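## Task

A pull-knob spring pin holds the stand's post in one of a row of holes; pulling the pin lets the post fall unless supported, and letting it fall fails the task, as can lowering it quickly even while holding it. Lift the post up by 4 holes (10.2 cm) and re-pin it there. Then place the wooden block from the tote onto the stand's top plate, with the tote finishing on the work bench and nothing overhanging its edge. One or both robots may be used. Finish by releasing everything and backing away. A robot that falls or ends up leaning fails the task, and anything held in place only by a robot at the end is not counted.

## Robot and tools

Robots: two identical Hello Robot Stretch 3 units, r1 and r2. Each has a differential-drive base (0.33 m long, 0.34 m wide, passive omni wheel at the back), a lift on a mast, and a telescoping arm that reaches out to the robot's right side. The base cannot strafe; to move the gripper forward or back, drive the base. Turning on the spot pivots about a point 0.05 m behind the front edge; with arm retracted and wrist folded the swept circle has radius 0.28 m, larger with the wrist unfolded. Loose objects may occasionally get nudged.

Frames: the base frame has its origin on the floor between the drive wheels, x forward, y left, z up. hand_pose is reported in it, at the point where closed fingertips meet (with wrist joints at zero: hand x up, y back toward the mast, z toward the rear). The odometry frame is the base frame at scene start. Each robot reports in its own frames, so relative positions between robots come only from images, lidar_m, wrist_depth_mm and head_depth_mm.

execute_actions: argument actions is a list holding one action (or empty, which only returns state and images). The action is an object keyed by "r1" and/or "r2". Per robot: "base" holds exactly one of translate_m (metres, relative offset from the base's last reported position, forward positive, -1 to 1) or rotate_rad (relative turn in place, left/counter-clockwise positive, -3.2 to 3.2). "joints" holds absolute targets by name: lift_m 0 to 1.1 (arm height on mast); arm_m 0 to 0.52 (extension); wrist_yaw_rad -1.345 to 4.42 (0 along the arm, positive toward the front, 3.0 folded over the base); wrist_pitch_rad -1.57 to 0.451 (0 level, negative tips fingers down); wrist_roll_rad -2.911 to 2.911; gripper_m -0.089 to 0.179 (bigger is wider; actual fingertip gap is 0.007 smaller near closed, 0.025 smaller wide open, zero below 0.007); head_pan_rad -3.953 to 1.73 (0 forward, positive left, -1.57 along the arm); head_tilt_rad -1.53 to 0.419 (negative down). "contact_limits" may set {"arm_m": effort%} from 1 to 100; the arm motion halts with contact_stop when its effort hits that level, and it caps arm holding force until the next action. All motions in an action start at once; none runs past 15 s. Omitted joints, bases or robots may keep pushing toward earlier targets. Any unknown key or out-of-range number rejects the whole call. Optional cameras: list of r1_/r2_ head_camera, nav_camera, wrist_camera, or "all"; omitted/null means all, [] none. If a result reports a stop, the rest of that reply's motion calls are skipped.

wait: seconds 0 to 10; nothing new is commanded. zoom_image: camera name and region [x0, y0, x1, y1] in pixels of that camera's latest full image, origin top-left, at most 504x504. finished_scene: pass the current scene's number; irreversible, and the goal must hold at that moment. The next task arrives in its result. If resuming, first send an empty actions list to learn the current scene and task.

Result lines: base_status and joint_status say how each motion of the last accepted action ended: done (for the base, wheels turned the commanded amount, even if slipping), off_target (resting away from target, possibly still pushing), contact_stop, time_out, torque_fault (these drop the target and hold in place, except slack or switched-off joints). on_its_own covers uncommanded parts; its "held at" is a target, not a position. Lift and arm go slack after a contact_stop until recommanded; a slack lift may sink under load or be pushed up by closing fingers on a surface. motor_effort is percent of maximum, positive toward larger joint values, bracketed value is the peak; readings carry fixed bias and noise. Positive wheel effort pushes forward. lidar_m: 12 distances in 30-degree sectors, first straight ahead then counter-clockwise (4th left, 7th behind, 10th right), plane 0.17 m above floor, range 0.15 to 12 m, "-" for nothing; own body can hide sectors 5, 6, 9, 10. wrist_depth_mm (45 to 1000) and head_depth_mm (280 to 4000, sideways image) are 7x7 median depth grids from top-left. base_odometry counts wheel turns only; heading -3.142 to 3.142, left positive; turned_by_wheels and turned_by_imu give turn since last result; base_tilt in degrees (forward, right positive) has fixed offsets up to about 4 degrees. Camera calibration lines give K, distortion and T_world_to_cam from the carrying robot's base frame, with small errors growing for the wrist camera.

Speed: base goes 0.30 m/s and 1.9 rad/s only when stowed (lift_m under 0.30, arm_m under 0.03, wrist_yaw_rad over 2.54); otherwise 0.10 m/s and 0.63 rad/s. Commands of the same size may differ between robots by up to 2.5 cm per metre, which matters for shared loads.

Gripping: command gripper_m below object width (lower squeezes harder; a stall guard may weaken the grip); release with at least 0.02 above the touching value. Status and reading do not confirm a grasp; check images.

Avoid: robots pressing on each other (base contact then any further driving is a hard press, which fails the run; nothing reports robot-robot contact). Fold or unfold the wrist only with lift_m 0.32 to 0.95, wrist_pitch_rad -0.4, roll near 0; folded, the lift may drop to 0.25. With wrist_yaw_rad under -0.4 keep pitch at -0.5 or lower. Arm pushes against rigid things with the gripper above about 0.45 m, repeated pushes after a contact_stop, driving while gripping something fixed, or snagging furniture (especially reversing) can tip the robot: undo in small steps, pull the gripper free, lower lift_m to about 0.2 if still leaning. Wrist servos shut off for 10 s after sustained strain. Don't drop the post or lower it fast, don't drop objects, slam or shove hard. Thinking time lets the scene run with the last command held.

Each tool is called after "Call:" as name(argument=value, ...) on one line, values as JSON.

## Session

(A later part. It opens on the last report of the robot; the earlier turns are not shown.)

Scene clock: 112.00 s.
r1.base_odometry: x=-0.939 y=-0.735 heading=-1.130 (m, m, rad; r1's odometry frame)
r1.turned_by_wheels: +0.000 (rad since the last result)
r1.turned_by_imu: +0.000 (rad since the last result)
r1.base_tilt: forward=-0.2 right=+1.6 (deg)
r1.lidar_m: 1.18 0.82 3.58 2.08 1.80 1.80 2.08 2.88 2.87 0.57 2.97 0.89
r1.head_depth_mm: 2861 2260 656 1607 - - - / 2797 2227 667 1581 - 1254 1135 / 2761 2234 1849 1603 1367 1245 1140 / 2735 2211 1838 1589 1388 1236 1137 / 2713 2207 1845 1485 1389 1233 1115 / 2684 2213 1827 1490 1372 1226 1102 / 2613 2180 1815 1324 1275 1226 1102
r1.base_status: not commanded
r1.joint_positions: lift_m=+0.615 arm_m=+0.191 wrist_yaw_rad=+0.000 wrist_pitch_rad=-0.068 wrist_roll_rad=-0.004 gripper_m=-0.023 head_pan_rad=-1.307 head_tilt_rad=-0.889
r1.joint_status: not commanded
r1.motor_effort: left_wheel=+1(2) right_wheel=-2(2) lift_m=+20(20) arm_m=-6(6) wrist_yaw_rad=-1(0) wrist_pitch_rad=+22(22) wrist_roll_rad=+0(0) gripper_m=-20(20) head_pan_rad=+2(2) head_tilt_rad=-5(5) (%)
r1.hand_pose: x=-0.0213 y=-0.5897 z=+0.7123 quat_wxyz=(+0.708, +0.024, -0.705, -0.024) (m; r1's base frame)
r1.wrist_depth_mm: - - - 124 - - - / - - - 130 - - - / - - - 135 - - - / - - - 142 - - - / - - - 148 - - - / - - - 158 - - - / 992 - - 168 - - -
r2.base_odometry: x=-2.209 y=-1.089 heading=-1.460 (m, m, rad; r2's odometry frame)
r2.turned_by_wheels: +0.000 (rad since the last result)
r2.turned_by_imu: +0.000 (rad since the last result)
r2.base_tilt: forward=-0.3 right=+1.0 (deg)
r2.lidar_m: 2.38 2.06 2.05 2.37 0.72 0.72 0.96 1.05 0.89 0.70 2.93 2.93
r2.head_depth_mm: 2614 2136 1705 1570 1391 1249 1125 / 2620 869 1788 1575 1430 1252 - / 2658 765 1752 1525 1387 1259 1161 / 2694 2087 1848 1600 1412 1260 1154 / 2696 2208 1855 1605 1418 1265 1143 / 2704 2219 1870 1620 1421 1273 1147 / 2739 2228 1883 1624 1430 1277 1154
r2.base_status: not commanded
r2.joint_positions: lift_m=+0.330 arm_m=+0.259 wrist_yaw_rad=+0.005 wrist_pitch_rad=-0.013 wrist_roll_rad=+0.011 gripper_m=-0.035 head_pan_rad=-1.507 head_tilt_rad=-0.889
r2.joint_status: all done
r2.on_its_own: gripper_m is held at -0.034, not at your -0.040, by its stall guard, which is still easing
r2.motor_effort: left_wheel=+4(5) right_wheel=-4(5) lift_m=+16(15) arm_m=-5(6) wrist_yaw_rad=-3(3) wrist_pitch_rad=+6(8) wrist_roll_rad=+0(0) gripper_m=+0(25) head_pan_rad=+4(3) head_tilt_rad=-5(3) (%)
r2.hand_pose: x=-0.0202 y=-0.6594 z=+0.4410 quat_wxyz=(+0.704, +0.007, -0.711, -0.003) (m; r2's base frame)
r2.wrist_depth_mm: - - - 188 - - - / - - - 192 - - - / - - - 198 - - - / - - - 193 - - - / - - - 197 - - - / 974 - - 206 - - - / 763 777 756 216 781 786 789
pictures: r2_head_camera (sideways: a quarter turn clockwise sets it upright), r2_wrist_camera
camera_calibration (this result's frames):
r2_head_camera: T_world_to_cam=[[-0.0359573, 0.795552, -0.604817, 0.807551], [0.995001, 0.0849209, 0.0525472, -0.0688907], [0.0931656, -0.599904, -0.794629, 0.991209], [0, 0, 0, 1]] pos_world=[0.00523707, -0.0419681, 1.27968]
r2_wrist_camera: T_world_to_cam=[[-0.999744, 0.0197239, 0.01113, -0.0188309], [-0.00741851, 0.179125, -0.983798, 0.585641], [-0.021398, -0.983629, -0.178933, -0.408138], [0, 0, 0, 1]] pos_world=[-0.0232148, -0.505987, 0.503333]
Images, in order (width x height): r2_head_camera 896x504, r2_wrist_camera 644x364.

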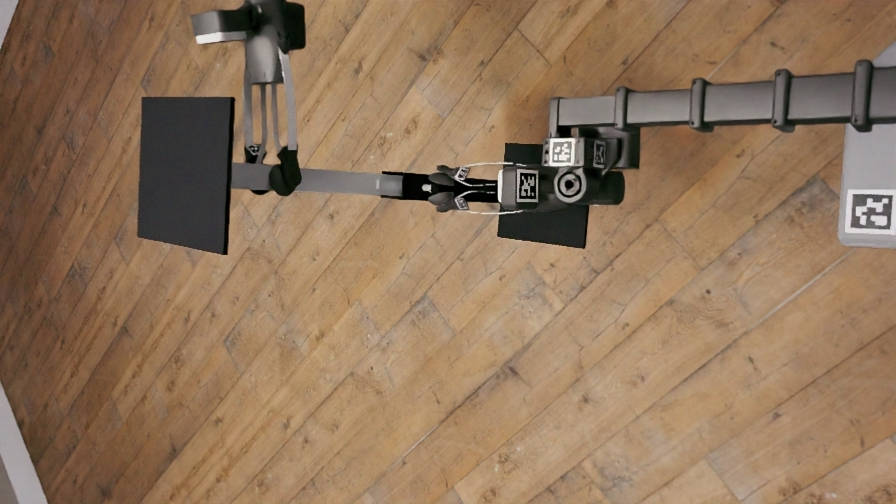

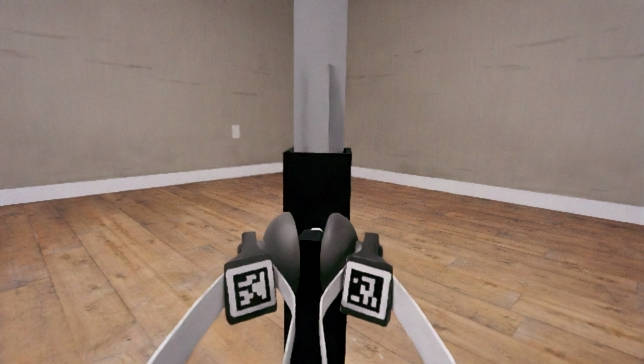

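Call:
execute_actions(actions=[{"r1":{"joints":{"lift_m":0.6095}},"r2":{"joints":{"gripper_m":0.05,"arm_m":0.274}}}], cameras=[])

Call:
execute_actions(actions=[{"r2":{"joints":{"gripper_m":-0.033}}}], cameras=[])

Call:
execute_actions(actions=[{"r2":{"joints":{"arm_m":0.258}}}], cameras=["r2_wrist_camera","r2_head_camera"])

Scene clock: 125.33 s.
r1.base_odometry: x=-0.939 y=-0.735 heading=-1.130 (m, m, rad; r1's odometry frame)
r1.turned_by_wheels: +0.000 (rad since the last result)
r1.turned_by_imu: +0.001 (rad since the last result)
r1.base_tilt: forward=-0.2 right=+1.5 (deg)
r1.lidar_m: 1.18 0.82 3.58 2.09 1.80 1.80 2.09 2.87 2.88 0.57 2.97 0.89
r1.head_depth_mm: 2806 2260 659 1606 - - - / 2792 2252 672 1542 - 1245 1135 / 2804 2224 1844 1597 1346 1232 1133 / 2791 2220 1850 1557 1401 1240 1133 / 2691 2211 1850 1500 1386 1230 1109 / 2689 2184 1839 1519 1371 1231 1104 / 2598 2196 1817 1315 1268 1225 1107
r1.base_status: not commanded
r1.joint_positions: lift_m=+0.609 arm_m=+0.191 wrist_yaw_rad=+0.000 wrist_pitch_rad=-0.055 wrist_roll_rad=-0.004 gripper_m=-0.023 head_pan_rad=-1.307 head_tilt_rad=-0.889
r1.joint_status: all done
r1.motor_effort: left_wheel=+2(2) right_wheel=-1(2) lift_m=+19(21) arm_m=-7(7) wrist_yaw_rad=-1(0) wrist_pitch_rad=+18(21) wrist_roll_rad=+0(0) gripper_m=-20(20) head_pan_rad=+2(2) head_tilt_rad=-6(5) (%)
r1.hand_pose: x=-0.0213 y=-0.5902 z=+0.7100 quat_wxyz=(+0.708, +0.020, -0.705, -0.020) (m; r1's base frame)
r1.wrist_depth_mm: - - - 125 205 - - / - - - 130 - - - / - - - 136 - - - / - - - 142 - - - / - - - 148 - - - / - - - 157 - - - / 980 - - 167 - - -
r2.base_odometry: x=-2.209 y=-1.089 heading=-1.460 (m, m, rad; r2's odometry frame)
r2.turned_by_wheels: +0.000 (rad since the last result)
r2.turned_by_imu: +0.000 (rad since the last result)
r2.base_tilt: forward=-0.2 right=+1.0 (deg)
r2.lidar_m: 2.38 2.06 2.06 2.37 0.72 0.72 0.96 1.06 0.88 0.69 2.92 2.93
r2.head_depth_mm: 2585 2147 1705 1576 1389 1244 1129 / 2640 869 1776 1581 1419 1249 - / 2648 767 1756 1515 1347 1252 1157 / 2678 2071 1842 1602 1410 1259 1151 / 2714 2203 1845 1604 1413 1264 1143 / 2713 2214 1870 1614 1423 1272 1147 / 2739 2241 1887 1622 1426 1275 1150
r2.base_status: not commanded
r2.joint_positions: lift_m=+0.330 arm_m=+0.274 wrist_yaw_rad=+0.003 wrist_pitch_rad=-0.019 wrist_roll_rad=+0.011 gripper_m=+0.050 head_pan_rad=-1.507 head_tilt_rad=-0.889
r2.joint_status: all done
r2.motor_effort: left_wheel=+2(4) right_wheel=-2(5) lift_m=+16(16) arm_m=+2(8) wrist_yaw_rad=-2(3) wrist_pitch_rad=+10(9) wrist_roll_rad=+0(1) gripper_m=+1(80) head_pan_rad=+4(4) head_tilt_rad=-5(5) (%)
r2.hand_pose: x=-0.0206 y=-0.6744 z=+0.4394 quat_wxyz=(+0.704, +0.008, -0.711, -0.006) (m; r2's base frame)
r2.wrist_depth_mm: - - - 172 - - - / - - - 178 - - - / - - - 183 - - - / - - - 179 - - - / - - - 182 - - - / 996 - - 188 - - - / 760 764 758 197 751 791 799
pictures: none
No camera images: the call's "cameras" was empty. Leave "cameras" out to get every camera's image.

Scene clock: 126.63 s.
r1.base_odometry: x=-0.939 y=-0.735 heading=-1.130 (m, m, rad; r1's odometry frame)
r1.turned_by_wheels: +0.000 (rad since the last result)
r1.turned_by_imu: +0.000 (rad since the last result)
r1.base_tilt: forward=-0.1 right=+1.5 (deg)
r1.lidar_m: 1.18 0.82 3.58 2.08 1.80 1.80 2.08 2.87 2.87 0.57 2.97 0.89
r1.head_depth_mm: 2810 2244 655 1600 - - - / 2791 2244 669 1560 - 1243 1134 / 2775 2205 1843 1586 1360 1241 1133 / 2730 2203 1848 1532 1388 1242 1134 / 2742 2194 1838 1479 1384 1226 1107 / 2695 2165 1840 1514 1371 1227 1105 / 2603 2179 1826 1314 1276 1234 1107
r1.base_status: not commanded
r1.joint_positions: lift_m=+0.609 arm_m=+0.191 wrist_yaw_rad=+0.000 wrist_pitch_rad=-0.055 wrist_roll_rad=-0.004 gripper_m=-0.023 head_pan_rad=-1.307 head_tilt_rad=-0.889
r1.joint_status: not commanded
r1.motor_effort: left_wheel=+2(1) right_wheel=-2(2) lift_m=+20(20) arm_m=-7(7) wrist_yaw_rad=+0(0) wrist_pitch_rad=+18(18) wrist_roll_rad=+1(0) gripper_m=-20(20) head_pan_rad=+2(2) head_tilt_rad=-6(6) (%)
r1.hand_pose: x=-0.0213 y=-0.5902 z=+0.7100 quat_wxyz=(+0.708, +0.020, -0.705, -0.020) (m; r1's base frame)
r1.wrist_depth_mm: - - - 125 205 - - / - - - 130 - - - / - - - 136 - - - / - - - 142 - - - / - - - 148 - - - / - - - 157 - - - / 987 - - 167 - - -
r2.base_odometry: x=-2.209 y=-1.089 heading=-1.460 (m, m, rad; r2's odometry frame)
r2.turned_by_wheels: +0.000 (rad since the last result)
r2.turned_by_imu: +0.000 (rad since the last result)
r2.base_tilt: forward=-0.3 right=+0.9 (deg)
r2.lidar_m: 2.37 2.06 2.06 2.37 0.72 0.72 0.95 1.05 0.89 0.69 2.94 2.94
r2.head_depth_mm: 2605 2140 1710 1578 1395 1244 1125 / 2609 869 1794 1580 1418 1251 - / 2642 768 1751 1510 1347 1252 1159 / 2687 2088 1848 1596 1409 1258 1153 / 2705 2201 1858 1607 1417 1263 1141 / 2718 2223 1869 1617 1421 1273 1145 / 2745 2241 1883 1627 1426 1273 1152
r2.base_status: not commanded
r2.joint_positions: lift_m=+0.330 arm_m=+0.274 wrist_yaw_rad=-0.002 wrist_pitch_rad=-0.020 wrist_roll_rad=+0.011 gripper_m=-0.032 head_pan_rad=-1.507 head_tilt_rad=-0.889
r2.joint_status: all done
r2.motor_effort: left_wheel=+2(2) right_wheel=-3(3) lift_m=+16(16) arm_m=+1(2) wrist_yaw_rad=+2(2) wrist_pitch_rad=+10(10) wrist_roll_rad=+0(0) gripper_m=-23(97) head_pan_rad=+4(4) head_tilt_rad=-4(4) (%)
r2.hand_pose: x=-0.0219 y=-0.6744 z=+0.4392 quat_wxyz=(+0.703, +0.007, -0.711, -0.008) (m; r2's base frame)
r2.wrist_depth_mm: - - - 172 - - - / - - - 178 - - - / - - - 182 - - - / - - - 179 - - - / - - - 181 - - - / 981 - - 151 - - - / 761 771 772 198 782 789 805
pictures: none
No camera images: the call's "cameras" was empty. Leave "cameras" out to get every camera's image.

Scene clock: 127.60 s.
r1.base_odometry: x=-0.939 y=-0.735 heading=-1.130 (m, m, rad; r1's odometry frame)
r1.turned_by_wheels: +0.000 (rad since the last result)
r1.turned_by_imu: +0.000 (rad since the last result)
r1.base_tilt: forward=-0.2 right=+1.5 (deg)
r1.lidar_m: 1.18 0.81 3.58 2.08 1.79 1.80 2.08 2.88 2.87 0.57 2.98 0.89
r1.head_depth_mm: 2776 2245 658 1609 - - - / 2788 2190 671 1553 - 1245 1130 / 2750 2240 1849 1611 1365 1244 1132 / 2707 2195 1857 1585 1389 1235 1137 / 2746 2180 1836 1489 1387 1237 1113 / 2692 2199 1810 1486 1381 1231 1103 / 2613 2161 1837 1318 1265 1227 1103
r1.base_status: not commanded
r1.joint_positions: lift_m=+0.609 arm_m=+0.191 wrist_yaw_rad=+0.000 wrist_pitch_rad=-0.055 wrist_roll_rad=-0.004 gripper_m=-0.023 head_pan_rad=-1.307 head_tilt_rad=-0.889
r1.joint_status: not commanded
r1.motor_effort: left_wheel=+2(2) right_wheel=-2(2) lift_m=+20(20) arm_m=-7(6) wrist_yaw_rad=+0(0) wrist_pitch_rad=+18(18) wrist_roll_rad=+1(0) gripper_m=-20(20) head_pan_rad=+2(2) head_tilt_rad=-6(5) (%)
r1.hand_pose: x=-0.0213 y=-0.5902 z=+0.7100 quat_wxyz=(+0.708, +0.020, -0.705, -0.020) (m; r1's base frame)
r1.wrist_depth_mm: - - - 125 205 - - / - - - 130 - - - / - - - 136 - - - / - - - 142 - - - / - - - 148 - - - / - - - 157 - - - / 983 - - 166 - - -
r2.base_odometry: x=-2.209 y=-1.089 heading=-1.460 (m, m, rad; r2's odometry frame)
r2.turned_by_wheels: +0.000 (rad since the last result)
r2.turned_by_imu: +0.000 (rad since the last result)
r2.base_tilt: forward=-0.3 right=+1.0 (deg)
r2.lidar_m: 2.39 2.06 2.05 2.38 0.72 0.72 0.95 1.05 0.89 0.69 2.94 2.93
r2.head_depth_mm: 2601 2144 1697 1574 1390 1249 1127 / 2630 870 1779 1583 1426 1254 - / 2643 769 1754 1527 1384 1252 1158 / 2674 2084 1850 1599 1411 1257 1149 / 2707 2202 1857 1601 1418 1259 1144 / 2726 2229 1871 1617 1422 1272 1146 / 2737 2224 1882 1625 1427 1279 1151
r2.base_status: not commanded
r2.joint_positions: lift_m=+0.330 arm_m=+0.259 wrist_yaw_rad=+0.004 wrist_pitch_rad=-0.015 wrist_roll_rad=+0.011 gripper_m=-0.029 head_pan_rad=-1.507 head_tilt_rad=-0.889
r2.joint_status: all done
r2.motor_effort: left_wheel=+5(4) right_wheel=-5(5) lift_m=+15(16) arm_m=-5(7) wrist_yaw_rad=-3(3) wrist_pitch_rad=+7(10) wrist_roll_rad=+0(0) gripper_m=-19(23) head_pan_rad=+4(4) head_tilt_rad=-5(5) (%)
r2.hand_pose: x=-0.0203 y=-0.6593 z=+0.4404 quat_wxyz=(+0.704, +0.007, -0.711, -0.004) (m; r2's base frame)
r2.wrist_depth_mm: - - - 188 - - - / - - - 192 - - - / - - - 197 - - - / - - - 195 - - - / - - - 197 - - - / - - - 208 - - - / 760 767 736 215 796 781 785
pictures: r2_head_camera (sideways: a quarter turn clockwise sets it upright), r2_wrist_camera
camera_calibration (this result's frames):
r2_head_camera: T_world_to_cam=[[-0.0359573, 0.795552, -0.604817, 0.807551], [0.995001, 0.0849209, 0.0525472, -0.0688907], [0.0931656, -0.599904, -0.794629, 0.991209], [0, 0, 0, 1]] pos_world=[0.00523707, -0.0419681, 1.27968]
r2_wrist_camera: T_world_to_cam=[[-0.999734, 0.0201569, 0.011183, -0.0186807], [-0.00734586, 0.181255, -0.983409, 0.586318], [-0.0218494, -0.983229, -0.181059, -0.406996], [0, 0, 0, 1]] pos_world=[-0.0232613, -0.506067, 0.503109]
Images, in order (width x height): r2_head_camera 896x504, r2_wrist_camera 644x364.

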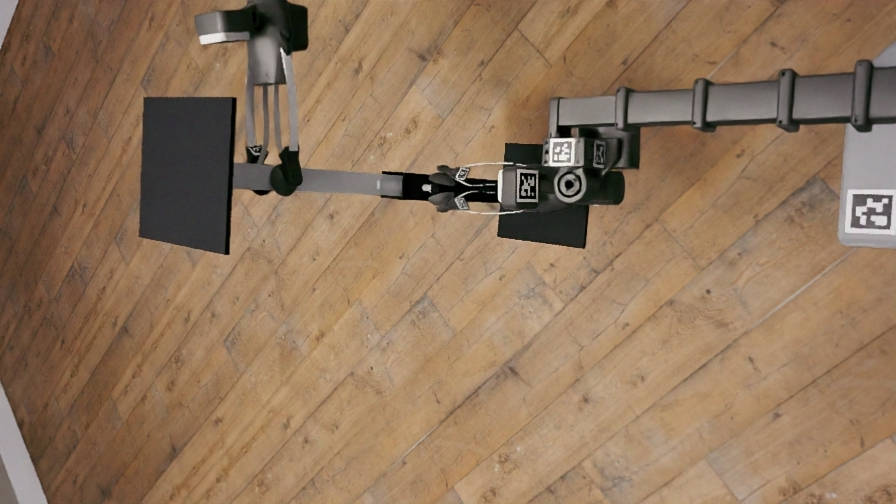

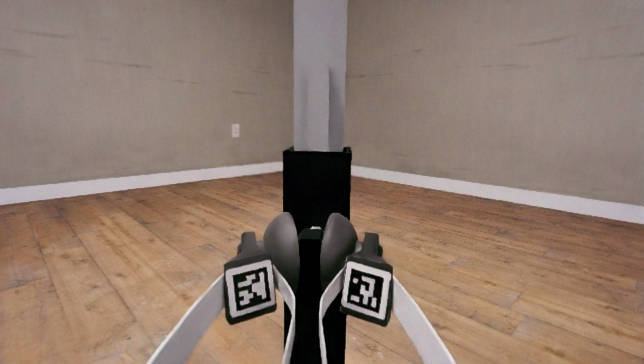

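Call:
execute_actions(actions=[{"r1":{"joints":{"lift_m":0.6135,"arm_m":0.193}},"r2":{"joints":{"gripper_m":0.05,"arm_m":0.277,"lift_m":0.334}}}], cameras=[])

Call:
execute_actions(actions=[{"r2":{"joints":{"gripper_m":-0.085}}}], cameras=["r2_wrist_camera"])

Call:
execute_actions(actions=[{"r2":{"joints":{"arm_m":0.261}}}], cameras=["r2_wrist_camera","r2_head_camera"])

Call:
zoom_image(camera="r2_head_camera", region=[370,140,520,240])

Scene clock: 139.00 s.
r1.base_odometry: x=-0.939 y=-0.735 heading=-1.130 (m, m, rad; r1's odometry frame)
r1.turned_by_wheels: +0.000 (rad since the last result)
r1.turned_by_imu: +0.001 (rad since the last result)
r1.base_tilt: forward=-0.1 right=+1.6 (deg)
r1.lidar_m: 1.18 0.82 3.57 2.09 1.80 1.80 2.08 2.87 2.87 0.57 2.98 0.89
r1.head_depth_mm: 2837 2250 658 1590 - - - / 2797 2232 673 1597 - 1244 1133 / 2781 2243 1859 1594 1364 1232 1129 / 2773 2205 1846 1564 1390 1238 1133 / 2749 2200 1839 1484 1379 1231 1105 / 2674 2191 1838 1505 1383 1224 1103 / 2571 2174 1808 1321 1266 1227 1104
r1.base_status: not commanded
r1.joint_positions: lift_m=+0.613 arm_m=+0.193 wrist_yaw_rad=+0.000 wrist_pitch_rad=-0.068 wrist_roll_rad=-0.004 gripper_m=-0.023 head_pan_rad=-1.307 head_tilt_rad=-0.889
r1.joint_status: all done
r1.motor_effort: left_wheel=+2(2) right_wheel=-2(2) lift_m=+27(27) arm_m=-2(5) wrist_yaw_rad=+0(0) wrist_pitch_rad=+22(23) wrist_roll_rad=+0(0) gripper_m=-20(20) head_pan_rad=+2(2) head_tilt_rad=-5(5) (%)
r1.hand_pose: x=-0.0213 y=-0.5922 z=+0.7103 quat_wxyz=(+0.708, +0.025, -0.705, -0.024) (m; r1's base frame)
r1.wrist_depth_mm: - - - 122 - - - / - - - 128 - - - / - - - 133 - - - / - - - 140 - - - / - - - 146 - - - / - - - 155 - - - / 981 - - 166 - - -
r2.base_odometry: x=-2.209 y=-1.089 heading=-1.460 (m, m, rad; r2's odometry frame)
r2.turned_by_wheels: +0.000 (rad since the last result)
r2.turned_by_imu: +0.001 (rad since the last result)
r2.base_tilt: forward=-0.3 right=+1.0 (deg)
r2.lidar_m: 2.38 2.05 2.05 2.37 0.72 0.72 0.95 1.05 0.88 0.70 2.93 2.94
r2.head_depth_mm: 2607 2138 1700 1574 1388 1245 1130 / 2649 867 1785 1589 1415 1253 - / 2660 768 1757 1510 1352 1254 1160 / 2678 2079 1847 1603 1411 1257 1151 / 2719 2205 1857 1607 1412 1263 1145 / 2747 2225 1868 1616 1423 1266 1149 / 2756 2227 1887 1623 1430 1276 1151
r2.base_status: not commanded
r2.joint_positions: lift_m=+0.333 arm_m=+0.276 wrist_yaw_rad=+0.018 wrist_pitch_rad=-0.030 wrist_roll_rad=+0.011 gripper_m=+0.050 head_pan_rad=-1.507 head_tilt_rad=-0.889
r2.joint_status: all done
r2.motor_effort: left_wheel=+6(6) right_wheel=-8(8) lift_m=+44(47) arm_m=+4(10) wrist_yaw_rad=-12(12) wrist_pitch_rad=+15(16) wrist_roll_rad=+0(0) gripper_m=+6(83) head_pan_rad=+4(4) head_tilt_rad=-6(5) (%)
r2.hand_pose: x=-0.0169 y=-0.6766 z=+0.4404 quat_wxyz=(+0.704, +0.017, -0.710, -0.005) (m; r2's base frame)
r2.wrist_depth_mm: - - - 169 - - - / - - - 174 - - - / - - - 180 - - - / - - - 176 - - - / - - - 180 - - - / 967 985 - 189 - - - / 756 746 746 196 775 778 782
pictures: none
No camera images: the call's "cameras" was empty. Leave "cameras" out to get every camera's image.

Scene clock: 141.27 s.
r1.base_odometry: x=-0.939 y=-0.735 heading=-1.130 (m, m, rad; r1's odometry frame)
r1.turned_by_wheels: +0.000 (rad since the last result)
r1.turned_by_imu: +0.000 (rad since the last result)
r1.base_tilt: forward=-0.1 right=+1.5 (deg)
r1.lidar_m: 1.18 0.82 3.58 2.08 1.79 1.80 2.08 2.87 2.87 0.57 2.97 0.89
r1.head_depth_mm: 2808 2236 658 1599 - - - / 2765 2263 671 1605 - 1249 1135 / 2787 2227 1859 1599 1355 1244 1129 / 2779 2234 1857 1556 1397 1240 1142 / 2738 2189 1842 1485 1384 1230 1104 / 2663 2183 1839 1509 1385 1234 1109 / 2600 2193 1824 1315 1274 1219 1096
r1.base_status: not commanded
r1.joint_positions: lift_m=+0.613 arm_m=+0.193 wrist_yaw_rad=+0.000 wrist_pitch_rad=-0.068 wrist_roll_rad=-0.004 gripper_m=-0.023 head_pan_rad=-1.307 head_tilt_rad=-0.889
r1.joint_status: not commanded
r1.motor_effort: left_wheel=+2(1) right_wheel=-2(2) lift_m=+26(27) arm_m=-2(2) wrist_yaw_rad=-1(0) wrist_pitch_rad=+22(22) wrist_roll_rad=+0(1) gripper_m=-19(20) head_pan_rad=+2(2) head_tilt_rad=-6(5) (%)
r1.hand_pose: x=-0.0213 y=-0.5922 z=+0.7103 quat_wxyz=(+0.708, +0.025, -0.705, -0.024) (m; r1's base frame)
r1.wrist_depth_mm: - - - 122 - - - / - - - 128 - - - / - - - 133 - - - / - - - 140 - - - / - - - 147 - - - / - - - 155 - - - / 985 - - 166 - - -
r2.base_odometry: x=-2.209 y=-1.089 heading=-1.460 (m, m, rad; r2's odometry frame)
r2.turned_by_wheels: +0.000 (rad since the last result)
r2.turned_by_imu: +0.000 (rad since the last result)
r2.base_tilt: forward=-0.3 right=+1.0 (deg)
r2.lidar_m: 2.38 2.06 2.05 2.38 0.72 0.72 0.96 1.06 0.89 0.70 2.93 2.94
r2.head_depth_mm: 2611 2140 1703 1573 1381 1245 1130 / 2646 871 1778 1579 1420 1243 - / 2630 767 1755 1536 1355 1249 1156 / 2680 2065 1845 1596 1401 1259 1152 / 2682 2190 1856 1609 1416 1269 1145 / 2698 2207 1873 1619 1423 1266 1152 / 2752 2229 1875 1623 1426 1273 1154
r2.base_status: not commanded
r2.joint_positions: lift_m=+0.333 arm_m=+0.277 wrist_yaw_rad=-0.001 wrist_pitch_rad=-0.027 wrist_roll_rad=+0.011 gripper_m=-0.080 head_pan_rad=-1.507 head_tilt_rad=-0.890
r2.joint_status: gripper_m off_target (ended at -0.080, target -0.085)
r2.motor_effort: left_wheel=+5(6) right_wheel=-6(8) lift_m=+44(44) arm_m=+0(4) wrist_yaw_rad=+1(11) wrist_pitch_rad=+13(15) wrist_roll_rad=+0(0) gripper_m=-33(100) head_pan_rad=+4(4) head_tilt_rad=-5(5) (%)
r2.hand_pose: x=-0.0217 y=-0.6774 z=+0.4410 quat_wxyz=(+0.703, +0.010, -0.711, -0.010) (m; r2's base frame)
r2.wrist_depth_mm: - - - 169 - - - / - - - 174 - - - / - - - 179 - - - / - - - 174 - - - / - - - 179 - - - / 975 998 - 146 - - - / 747 759 741 194 773 787 779
pictures: r2_wrist_camera
camera_calibration (this result's frames):
r2_wrist_camera: T_world_to_cam=[[-0.999613, 0.0253271, 0.0114782, -0.0163067], [-0.0063706, 0.193214, -0.981136, 0.59731], [-0.027067, -0.98083, -0.192978, -0.417903], [0, 0, 0, 1]] pos_world=[-0.0238065, -0.524887, 0.505584]
Images, in order (width x height): r2_wrist_camera 644x364.

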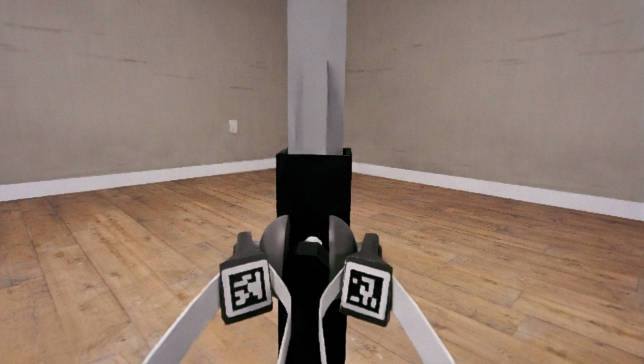

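Scene clock: 142.50 s.
r1.base_odometry: x=-0.939 y=-0.735 heading=-1.130 (m, m, rad; r1's odometry frame)
r1.turned_by_wheels: +0.000 (rad since the last result)
r1.turned_by_imu: +0.000 (rad since the last result)
r1.base_tilt: forward=-0.2 right=+1.5 (deg)
r1.lidar_m: 1.18 0.82 3.57 2.08 1.80 1.80 2.09 2.87 2.88 0.57 2.97 0.89
r1.head_depth_mm: 2845 2246 658 1598 - - - / 2822 2248 669 1597 - 1238 1133 / 2784 2226 1844 1591 1361 1241 1136 / 2762 2224 1852 1595 1381 1238 1138 / 2756 2198 1858 1485 1383 1235 1113 / 2670 2189 1825 1502 1382 1222 1113 / 2603 2181 1827 1321 1274 1226 1101
r1.base_status: not commanded
r1.joint_positions: lift_m=+0.613 arm_m=+0.193 wrist_yaw_rad=+0.000 wrist_pitch_rad=-0.068 wrist_roll_rad=-0.004 gripper_m=-0.023 head_pan_rad=-1.307 head_tilt_rad=-0.889
r1.joint_status: not commanded
r1.motor_effort: left_wheel=+2(2) right_wheel=-1(3) lift_m=+27(26) arm_m=-2(2) wrist_yaw_rad=+0(0) wrist_pitch_rad=+22(22) wrist_roll_rad=+0(0) gripper_m=-19(20) head_pan_rad=+2(2) head_tilt_rad=-5(6) (%)
r1.hand_pose: x=-0.0213 y=-0.5922 z=+0.7103 quat_wxyz=(+0.708, +0.025, -0.705, -0.024) (m; r1's base frame)
r1.wrist_depth_mm: - - - 122 - - - / - - - 128 - - - / - - - 133 - - - / - - - 140 - - - / - - - 147 - - - / - - - 155 - - - / 970 - - 166 - - -
r2.base_odometry: x=-2.209 y=-1.089 heading=-1.460 (m, m, rad; r2's odometry frame)
r2.turned_by_wheels: +0.000 (rad since the last result)
r2.turned_by_imu: +0.000 (rad since the last result)
r2.base_tilt: forward=-0.3 right=+1.0 (deg)
r2.lidar_m: 2.38 2.06 2.05 2.38 0.72 0.72 0.96 1.05 0.88 0.69 2.93 2.93
r2.head_depth_mm: 2592 2136 1714 1571 1387 1241 1125 / 2617 868 1788 1580 1446 1250 - / 2654 766 1755 1535 - 1254 1157 / 2681 2087 1850 1601 1406 1261 1153 / 2688 2200 1849 1600 1415 1262 1142 / 2708 2220 1878 1613 1415 1271 1149 / 2763 2231 1867 1618 1428 1273 1151
r2.base_status: not commanded
r2.joint_positions: lift_m=+0.333 arm_m=+0.262 wrist_yaw_rad=+0.005 wrist_pitch_rad=-0.015 wrist_roll_rad=+0.011 gripper_m=-0.075 head_pan_rad=-1.507 head_tilt_rad=-0.890
r2.joint_status: all done
r2.on_its_own: gripper_m is held at -0.075, not at your -0.085, by its stall guard, which is still easing
r2.motor_effort: left_wheel=+3(9) right_wheel=-3(8) lift_m=+44(45) arm_m=-6(8) wrist_yaw_rad=-3(3) wrist_pitch_rad=+7(13) wrist_roll_rad=+0(0) gripper_m=-3(41) head_pan_rad=+4(3) head_tilt_rad=-4(4) (%)
r2.hand_pose: x=-0.0202 y=-0.6625 z=+0.4442 quat_wxyz=(+0.704, +0.007, -0.711, -0.004) (m; r2's base frame)
r2.wrist_depth_mm: - - - 185 - - - / - - - 189 - - - / - - - 195 - - - / - - - 191 - - - / - - - 194 - - - / - - - 203 - - - / 774 781 756 212 805 803 805
pictures: r2_head_camera (sideways: a quarter turn clockwise sets it upright), r2_wrist_camera
camera_calibration (this result's frames):
r2_head_camera: T_world_to_cam=[[-0.0360063, 0.796112, -0.604077, 0.806587], [0.995003, 0.0848885, 0.0525668, -0.0689162], [0.0931282, -0.599165, -0.795191, 0.99194], [0, 0, 0, 1]] pos_world=[0.00523644, -0.0419476, 1.27964]
r2_wrist_camera: T_world_to_cam=[[-0.999748, 0.0194897, 0.0111753, -0.0189272], [-0.00746597, 0.180939, -0.983466, 0.590442], [-0.0211895, -0.983301, -0.180748, -0.40956], [0, 0, 0, 1]] pos_world=[-0.0231926, -0.509185, 0.506864]
Images, in order (width x height): r2_head_camera 896x504, r2_wrist_camera 644x364.

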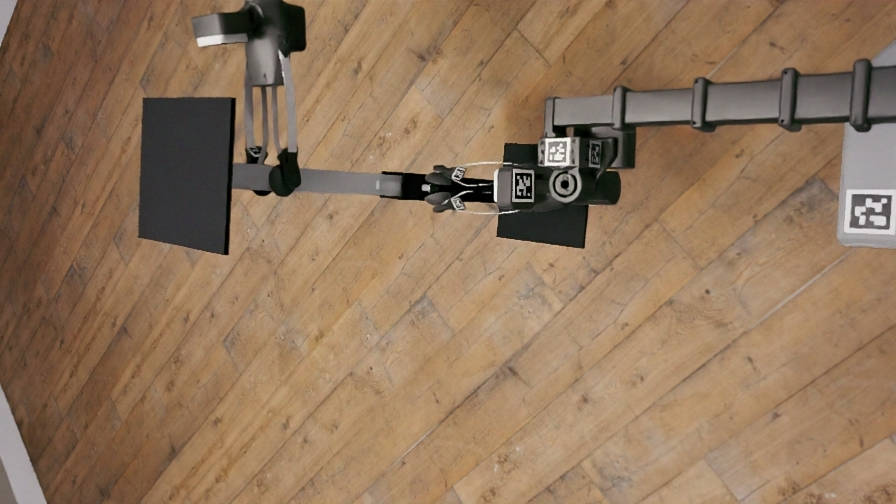

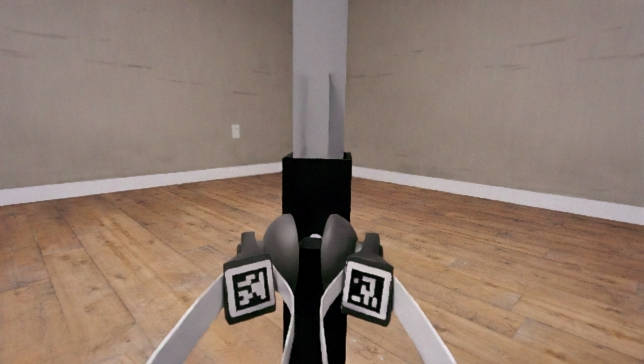

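Region (370, 140, 520, 240) of r2_head_camera's 896x504 image, scaled by 3.360, with more detail than that image has.

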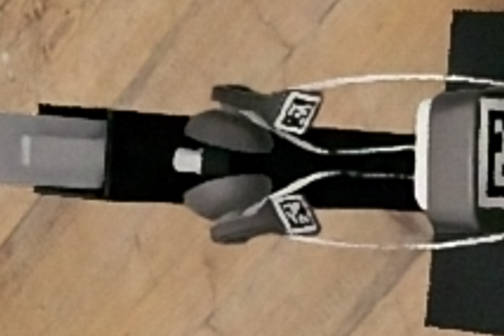

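Call:
execute_actions(actions=[{"r1":{"joints":{"lift_m":0.626}}}], cameras=["r1_head_camera"])

Call:
zoom_image(camera="r1_head_camera", region=[440,130,560,230])

Scene clock: 151.30 s.
r1.base_odometry: x=-0.939 y=-0.735 heading=-1.130 (m, m, rad; r1's odometry frame)
r1.turned_by_wheels: +0.000 (rad since the last result)
r1.turned_by_imu: +0.001 (rad since the last result)
r1.base_tilt: forward=-0.1 right=+1.6 (deg)
r1.lidar_m: 1.18 0.82 3.56 2.09 1.80 1.80 2.08 2.88 2.88 0.57 2.98 0.89
r1.head_depth_mm: 2828 2251 654 1624 - - - / 2799 2229 668 1591 - 1247 1137 / 2765 2245 1856 1591 1359 1244 1136 / 2751 2202 1856 1580 1387 1237 1133 / 2720 2204 1840 1485 1375 1235 1114 / 2681 2189 1829 1523 1383 1227 1109 / 2610 2160 1825 1322 1269 1219 1102
r1.base_status: not commanded
r1.joint_positions: lift_m=+0.625 arm_m=+0.193 wrist_yaw_rad=+0.000 wrist_pitch_rad=-0.104 wrist_roll_rad=-0.004 gripper_m=-0.023 head_pan_rad=-1.307 head_tilt_rad=-0.889
r1.joint_status: all done
r1.on_its_own: wrist_pitch_rad is at rest, and its effort (+34) is outside its rest range (-20 to +32)
r1.motor_effort: left_wheel=+2(2) right_wheel=-1(1) lift_m=+28(34) arm_m=-4(4) wrist_yaw_rad=-1(0) wrist_pitch_rad=+34(34) wrist_roll_rad=+0(0) gripper_m=-20(20) head_pan_rad=+2(2) head_tilt_rad=-5(5) (%)
r1.hand_pose: x=-0.0213 y=-0.5907 z=+0.7134 quat_wxyz=(+0.708, +0.037, -0.705, -0.037) (m; r1's base frame)
r1.wrist_depth_mm: - - - 120 - - - / - - - 126 - - - / - - - 132 - - - / - - - 140 - - - / - - - 148 - - - / - - - 158 - - - / 958 974 980 171 - - -
r2.base_odometry: x=-2.209 y=-1.089 heading=-1.460 (m, m, rad; r2's odometry frame)
r2.turned_by_wheels: +0.000 (rad since the last result)
r2.turned_by_imu: +0.001 (rad since the last result)
r2.base_tilt: forward=-0.3 right=+1.0 (deg)
r2.lidar_m: 2.38 2.05 2.06 2.38 0.72 0.72 0.95 1.05 0.88 0.70 2.93 2.94
r2.head_depth_mm: 2612 2133 1740 1573 1389 1243 1132 / 2634 867 1781 1584 1437 1249 - / 2647 764 1758 1536 - 1255 1159 / 2671 2069 1847 1604 1407 1259 1150 / 2684 2196 1857 1610 1411 1266 1141 / 2703 2218 1871 1613 1420 1264 1148 / 2777 2223 1874 1624 1427 1277 1151
r2.base_status: not commanded
r2.joint_positions: lift_m=+0.333 arm_m=+0.262 wrist_yaw_rad=+0.005 wrist_pitch_rad=-0.016 wrist_roll_rad=+0.011 gripper_m=-0.033 head_pan_rad=-1.507 head_tilt_rad=-0.890
r2.joint_status: not commanded
r2.on_its_own: gripper_m is held at -0.034, not at your -0.085, by its stall guard, which is still easing
r2.motor_effort: left_wheel=+3(3) right_wheel=-4(3) lift_m=+45(44) arm_m=-5(5) wrist_yaw_rad=-3(3) wrist_pitch_rad=+8(8) wrist_roll_rad=+0(0) gripper_m=-18(22) head_pan_rad=+4(4) head_tilt_rad=-5(3) (%)
r2.hand_pose: x=-0.0202 y=-0.6624 z=+0.4439 quat_wxyz=(+0.704, +0.008, -0.711, -0.004) (m; r2's base frame)
r2.wrist_depth_mm: - - - 185 - - - / - - - 190 - - - / - - - 195 - - - / - - - 190 - - - / - - - 194 - - - / - - - 204 - - - / 776 789 752 212 788 789 813
pictures: r1_head_camera (sideways: a quarter turn clockwise sets it upright)
camera_calibration (this result's frames):
r1_head_camera: T_world_to_cam=[[-0.263328, 0.746044, -0.611618, 0.823106], [0.947584, 0.318945, -0.0189312, 0.0275532], [0.180949, -0.584545, -0.790927, 0.986292], [0, 0, 0, 1]] pos_world=[0.0121695, -0.0463294, 1.28403]
Images, in order (width x height): r1_head_camera 896x504.

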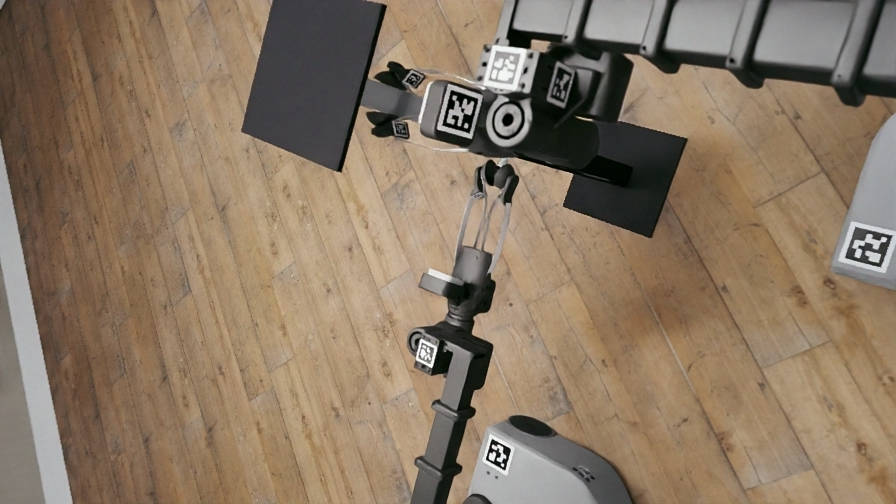

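Region (440, 130, 560, 230) of r1_head_camera's 896x504 image, scaled by 4.200, with more detail than that image has.

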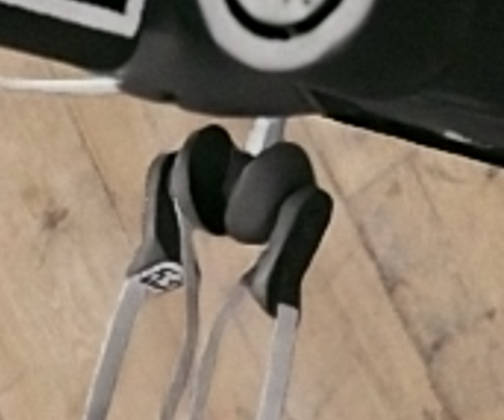

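Call:
execute_actions(actions=[{"r1":{"joints":{"lift_m":0.612}},"r2":{"joints":{"gripper_m":-0.08,"arm_m":0.266}}}], cameras=[])

Call:
execute_actions(actions=[{"r2":{"joints":{"arm_m":0.247,"gripper_m":-0.089}}}], cameras=["r2_head_camera"])

Call:
execute_actions(actions=[{"r1":{"joints":{"lift_m":0.624}}}], cameras=["r2_head_camera"])

Scene clock: 160.87 s.
r1.base_odometry: x=-0.939 y=-0.735 heading=-1.130 (m, m, rad; r1's odometry frame)
r1.turned_by_wheels: +0.000 (rad since the last result)
r1.turned_by_imu: +0.001 (rad since the last result)
r1.base_tilt: forward=-0.2 right=+1.5 (deg)
r1.lidar_m: 1.18 0.82 3.56 2.08 1.80 1.79 2.09 2.87 2.87 0.57 2.98 0.89
r1.head_depth_mm: 2833 2243 658 1613 - - - / 2810 2263 673 1600 - 1241 1137 / 2808 2238 1865 1597 1354 1238 1131 / 2773 2199 1868 1583 1383 1234 1137 / 2750 2198 1847 1478 1387 1228 1114 / 2670 2175 1822 1513 1386 1234 1108 / 2609 2168 1834 1317 1267 1223 1102
r1.base_status: not commanded
r1.joint_positions: lift_m=+0.612 arm_m=+0.193 wrist_yaw_rad=+0.000 wrist_pitch_rad=-0.065 wrist_roll_rad=-0.004 gripper_m=-0.023 head_pan_rad=-1.307 head_tilt_rad=-0.889
r1.joint_status: all done
r1.motor_effort: left_wheel=+2(1) right_wheel=-2(2) lift_m=+20(27) arm_m=-3(4) wrist_yaw_rad=+0(1) wrist_pitch_rad=+21(34) wrist_roll_rad=+0(0) gripper_m=-19(20) head_pan_rad=+2(2) head_tilt_rad=-6(6) (%)
r1.hand_pose: x=-0.0213 y=-0.5925 z=+0.7099 quat_wxyz=(+0.708, +0.024, -0.705, -0.023) (m; r1's base frame)
r1.wrist_depth_mm: - - - 123 - - - / - - - 128 - - - / - - - 133 - - - / - - - 140 - - - / - - - 146 - - - / - - - 155 - - - / 987 - - 166 - - -
r2.base_odometry: x=-2.209 y=-1.089 heading=-1.460 (m, m, rad; r2's odometry frame)
r2.turned_by_wheels: +0.000 (rad since the last result)
r2.turned_by_imu: +0.000 (rad since the last result)
r2.base_tilt: forward=-0.2 right=+1.0 (deg)
r2.lidar_m: 2.38 2.06 2.05 2.38 0.72 0.72 0.96 1.05 0.89 0.70 2.93 2.93
r2.head_depth_mm: 2610 2140 1705 1569 1391 1247 1128 / 2625 867 1784 1583 1443 1255 - / 2652 767 1753 1534 - 1255 1155 / 2669 2078 1847 1598 1409 1259 1154 / 2700 2223 1858 1606 1415 1262 1146 / 2724 2220 1870 1611 1418 1270 1151 / 2746 2228 1881 1620 1429 1276 1155
r2.base_status: not commanded
r2.joint_positions: lift_m=+0.333 arm_m=+0.265 wrist_yaw_rad=+0.004 wrist_pitch_rad=-0.017 wrist_roll_rad=+0.011 gripper_m=-0.078 head_pan_rad=-1.507 head_tilt_rad=-0.890
r2.joint_status: all done
r2.motor_effort: left_wheel=+2(3) right_wheel=-2(3) lift_m=+44(44) arm_m=+6(11) wrist_yaw_rad=-2(3) wrist_pitch_rad=+8(8) wrist_roll_rad=+0(0) gripper_m=-39(100) head_pan_rad=+4(4) head_tilt_rad=-4(4) (%)
r2.hand_pose: x=-0.0203 y=-0.6658 z=+0.4437 quat_wxyz=(+0.704, +0.008, -0.711, -0.005) (m; r2's base frame)
r2.wrist_depth_mm: - - - 182 - - - / - - - 187 - - - / - - - 191 - - - / - - - 187 - - - / - - - 191 - - - / - - - 160 - - - / 760 770 763 210 787 812 809
pictures: none
No camera images: the call's "cameras" was empty. Leave "cameras" out to get every camera's image.

Scene clock: 161.90 s.
r1.base_odometry: x=-0.939 y=-0.735 heading=-1.130 (m, m, rad; r1's odometry frame)
r1.turned_by_wheels: +0.000 (rad since the last result)
r1.turned_by_imu: +0.000 (rad since the last result)
r1.base_tilt: forward=-0.2 right=+1.5 (deg)
r1.lidar_m: 1.18 0.82 3.56 2.08 1.80 1.80 2.08 2.87 2.87 0.57 2.97 0.89
r1.head_depth_mm: 2845 2264 658 1601 - - - / 2816 2258 671 1605 - 1240 1139 / 2801 2214 1863 1601 1365 1235 1133 / 2725 2209 1842 1582 1386 1233 1142 / 2777 2196 1852 1024 1380 1231 1107 / 2678 2190 1823 1486 1374 1235 1104 / 2572 2183 1813 1322 1280 1227 1101
r1.base_status: not commanded
r1.joint_positions: lift_m=+0.612 arm_m=+0.193 wrist_yaw_rad=+0.000 wrist_pitch_rad=-0.065 wrist_roll_rad=-0.004 gripper_m=-0.023 head_pan_rad=-1.307 head_tilt_rad=-0.889
r1.joint_status: not commanded
r1.motor_effort: left_wheel=+1(1) right_wheel=-2(2) lift_m=+20(20) arm_m=-3(4) wrist_yaw_rad=+0(0) wrist_pitch_rad=+21(21) wrist_roll_rad=+0(0) gripper_m=-19(19) head_pan_rad=+2(2) head_tilt_rad=-5(5) (%)
r1.hand_pose: x=-0.0213 y=-0.5925 z=+0.7099 quat_wxyz=(+0.708, +0.024, -0.705, -0.023) (m; r1's base frame)
r1.wrist_depth_mm: - - - 123 - - - / - - - 128 - - - / - - - 133 - - - / - - - 140 - - - / - - - 146 - - - / - - - 155 - - - / 996 - - 165 - - -
r2.base_odometry: x=-2.209 y=-1.089 heading=-1.460 (m, m, rad; r2's odometry frame)
r2.turned_by_wheels: +0.000 (rad since the last result)
r2.turned_by_imu: +0.000 (rad since the last result)
r2.base_tilt: forward=-0.2 right=+1.0 (deg)
r2.lidar_m: 2.38 2.06 2.05 2.38 0.72 0.72 0.96 1.05 0.88 0.70 2.94 2.93
r2.head_depth_mm: 2630 2133 1705 1562 1389 1240 1127 / 2622 868 1780 1578 1443 1248 - / 2636 767 1748 1527 - 1253 1157 / 2661 2087 1839 1600 1406 1258 1155 / 2698 2209 1859 1603 1413 1265 1141 / 2730 2207 1868 1606 1417 1267 1151 / 2728 2230 1878 1623 1428 1273 1151
r2.base_status: not commanded
r2.joint_positions: lift_m=+0.333 arm_m=+0.247 wrist_yaw_rad=+0.004 wrist_pitch_rad=-0.009 wrist_roll_rad=+0.011 gripper_m=-0.084 head_pan_rad=-1.507 head_tilt_rad=-0.890
r2.joint_status: gripper_m off_target (ended at -0.084, target -0.089); the others done
r2.motor_effort: left_wheel=+2(2) right_wheel=-2(3) lift_m=+44(44) arm_m=-4(2) wrist_yaw_rad=-3(3) wrist_pitch_rad=+4(8) wrist_roll_rad=+0(0) gripper_m=-37(88) head_pan_rad=+4(5) head_tilt_rad=-5(5) (%)
r2.hand_pose: x=-0.0204 y=-0.6484 z=+0.4457 quat_wxyz=(+0.704, +0.005, -0.711, -0.002) (m; r2's base frame)
r2.wrist_depth_mm: - - - 198 - - - / - - - 203 - - - / - - - 209 - - - / - - - 206 - - - / - - - - - - - / - - - - - - - / 772 787 786 227 803 804 805
pictures: r2_head_camera (sideways: a quarter turn clockwise sets it upright)
camera_calibration (this result's frames):
r2_head_camera: T_world_to_cam=[[-0.0360062, 0.796112, -0.604077, 0.806587], [0.995003, 0.0848884, 0.0525668, -0.0689162], [0.0931282, -0.599165, -0.795191, 0.99194], [0, 0, 0, 1]] pos_world=[0.00523644, -0.0419476, 1.27964]
Images, in order (width x height): r2_head_camera 896x504.

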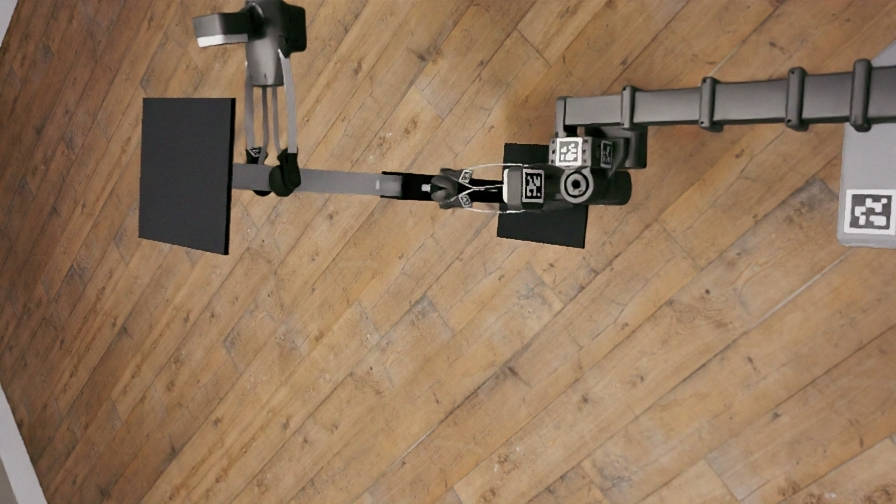

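Scene clock: 162.67 s.
r1.base_odometry: x=-0.939 y=-0.735 heading=-1.130 (m, m, rad; r1's odometry frame)
r1.turned_by_wheels: +0.000 (rad since the last result)
r1.turned_by_imu: +0.000 (rad since the last result)
r1.base_tilt: forward=-0.1 right=+1.6 (deg)
r1.lidar_m: 1.18 0.82 3.59 2.08 1.80 1.80 2.09 2.88 2.87 0.57 2.97 0.89
r1.head_depth_mm: 2807 2234 658 1611 - - - / 2765 2258 668 1612 - 1239 1134 / 2808 2216 1858 1600 1354 1240 1139 / 2765 2227 1841 1587 1387 1238 1140 / 2771 2202 1844 1025 1388 1233 1110 / 2676 2189 1837 1491 1382 1234 1110 / 2632 2192 1808 1315 1268 1230 1106
r1.base_status: not commanded
r1.joint_positions: lift_m=+0.623 arm_m=+0.193 wrist_yaw_rad=+0.000 wrist_pitch_rad=-0.097 wrist_roll_rad=-0.004 gripper_m=-0.023 head_pan_rad=-1.307 head_tilt_rad=-0.889
r1.joint_status: all done
r1.motor_effort: left_wheel=+1(1) right_wheel=-2(2) lift_m=+29(27) arm_m=-4(4) wrist_yaw_rad=+0(0) wrist_pitch_rad=+32(32) wrist_roll_rad=+0(0) gripper_m=-20(20) head_pan_rad=+2(2) head_tilt_rad=-5(6) (%)
r1.hand_pose: x=-0.0213 y=-0.5910 z=+0.7132 quat_wxyz=(+0.708, +0.035, -0.705, -0.035) (m; r1's base frame)
r1.wrist_depth_mm: - - - 121 - - - / - - - 127 - - - / - - - 132 - - - / - - - 140 - - - / - - - 148 - - - / - - - 157 - - - / 956 971 995 170 - - -
r2.base_odometry: x=-2.209 y=-1.089 heading=-1.460 (m, m, rad; r2's odometry frame)
r2.turned_by_wheels: +0.000 (rad since the last result)
r2.turned_by_imu: +0.000 (rad since the last result)
r2.base_tilt: forward=-0.3 right=+1.0 (deg)
r2.lidar_m: 2.38 2.05 2.05 2.38 0.72 0.72 0.96 1.06 0.89 0.70 2.93 2.93
r2.head_depth_mm: 2602 2129 1736 1570 1390 1249 1131 / 2633 870 1781 1582 1440 1254 - / 2646 764 1758 1522 - 1254 1159 / 2662 2081 1845 1600 1412 1259 1155 / 2695 2204 1859 1611 1415 1265 1144 / 2709 2229 1862 1620 1430 1271 1146 / 2744 2234 1881 1627 1427 1274 1149
r2.base_status: not commanded
r2.joint_positions: lift_m=+0.333 arm_m=+0.247 wrist_yaw_rad=+0.004 wrist_pitch_rad=-0.009 wrist_roll_rad=+0.011 gripper_m=-0.081 head_pan_rad=-1.507 head_tilt_rad=-0.890
r2.joint_status: not commanded
r2.on_its_own: gripper_m is held at -0.082, not at your -0.089, by its stall guard, which is still easing
r2.motor_effort: left_wheel=+2(1) right_wheel=-2(2) lift_m=+44(44) arm_m=-4(4) wrist_yaw_rad=-3(2) wrist_pitch_rad=+4(4) wrist_roll_rad=+0(0) gripper_m=-35(37) head_pan_rad=+4(4) head_tilt_rad=-4(4) (%)
r2.hand_pose: x=-0.0204 y=-0.6484 z=+0.4457 quat_wxyz=(+0.704, +0.005, -0.711, -0.002) (m; r2's base frame)
r2.wrist_depth_mm: - - - 198 - - - / - - - 203 - - - / - - - 208 - - - / - - - 207 - - - / - - - - - - - / - - - - - - - / 780 784 799 227 795 805 792
pictures: r2_head_camera (sideways: a quarter turn clockwise sets it upright)
camera_calibration (this result's frames):
r2_head_camera: T_world_to_cam=[[-0.0360063, 0.796112, -0.604077, 0.806587], [0.995003, 0.0848884, 0.0525668, -0.0689162], [0.0931282, -0.599165, -0.795191, 0.99194], [0, 0, 0, 1]] pos_world=[0.00523644, -0.0419475, 1.27964]
Images, in order (width x height): r2_head_camera 896x504.

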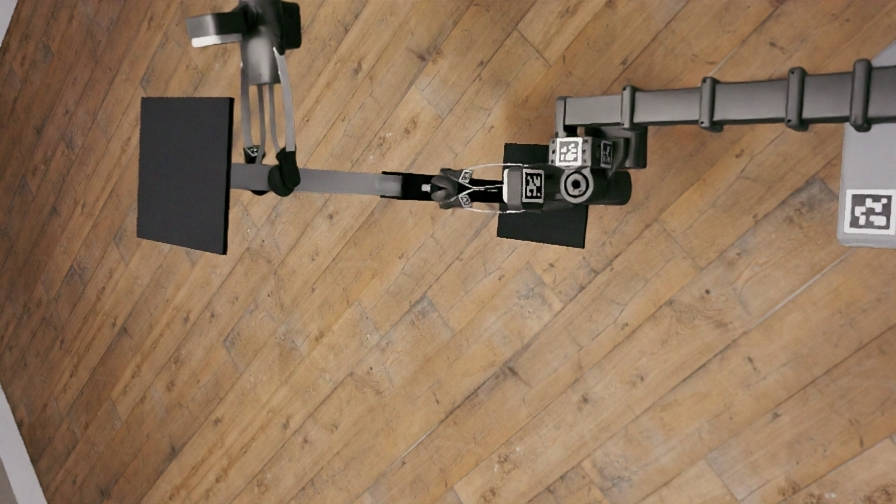

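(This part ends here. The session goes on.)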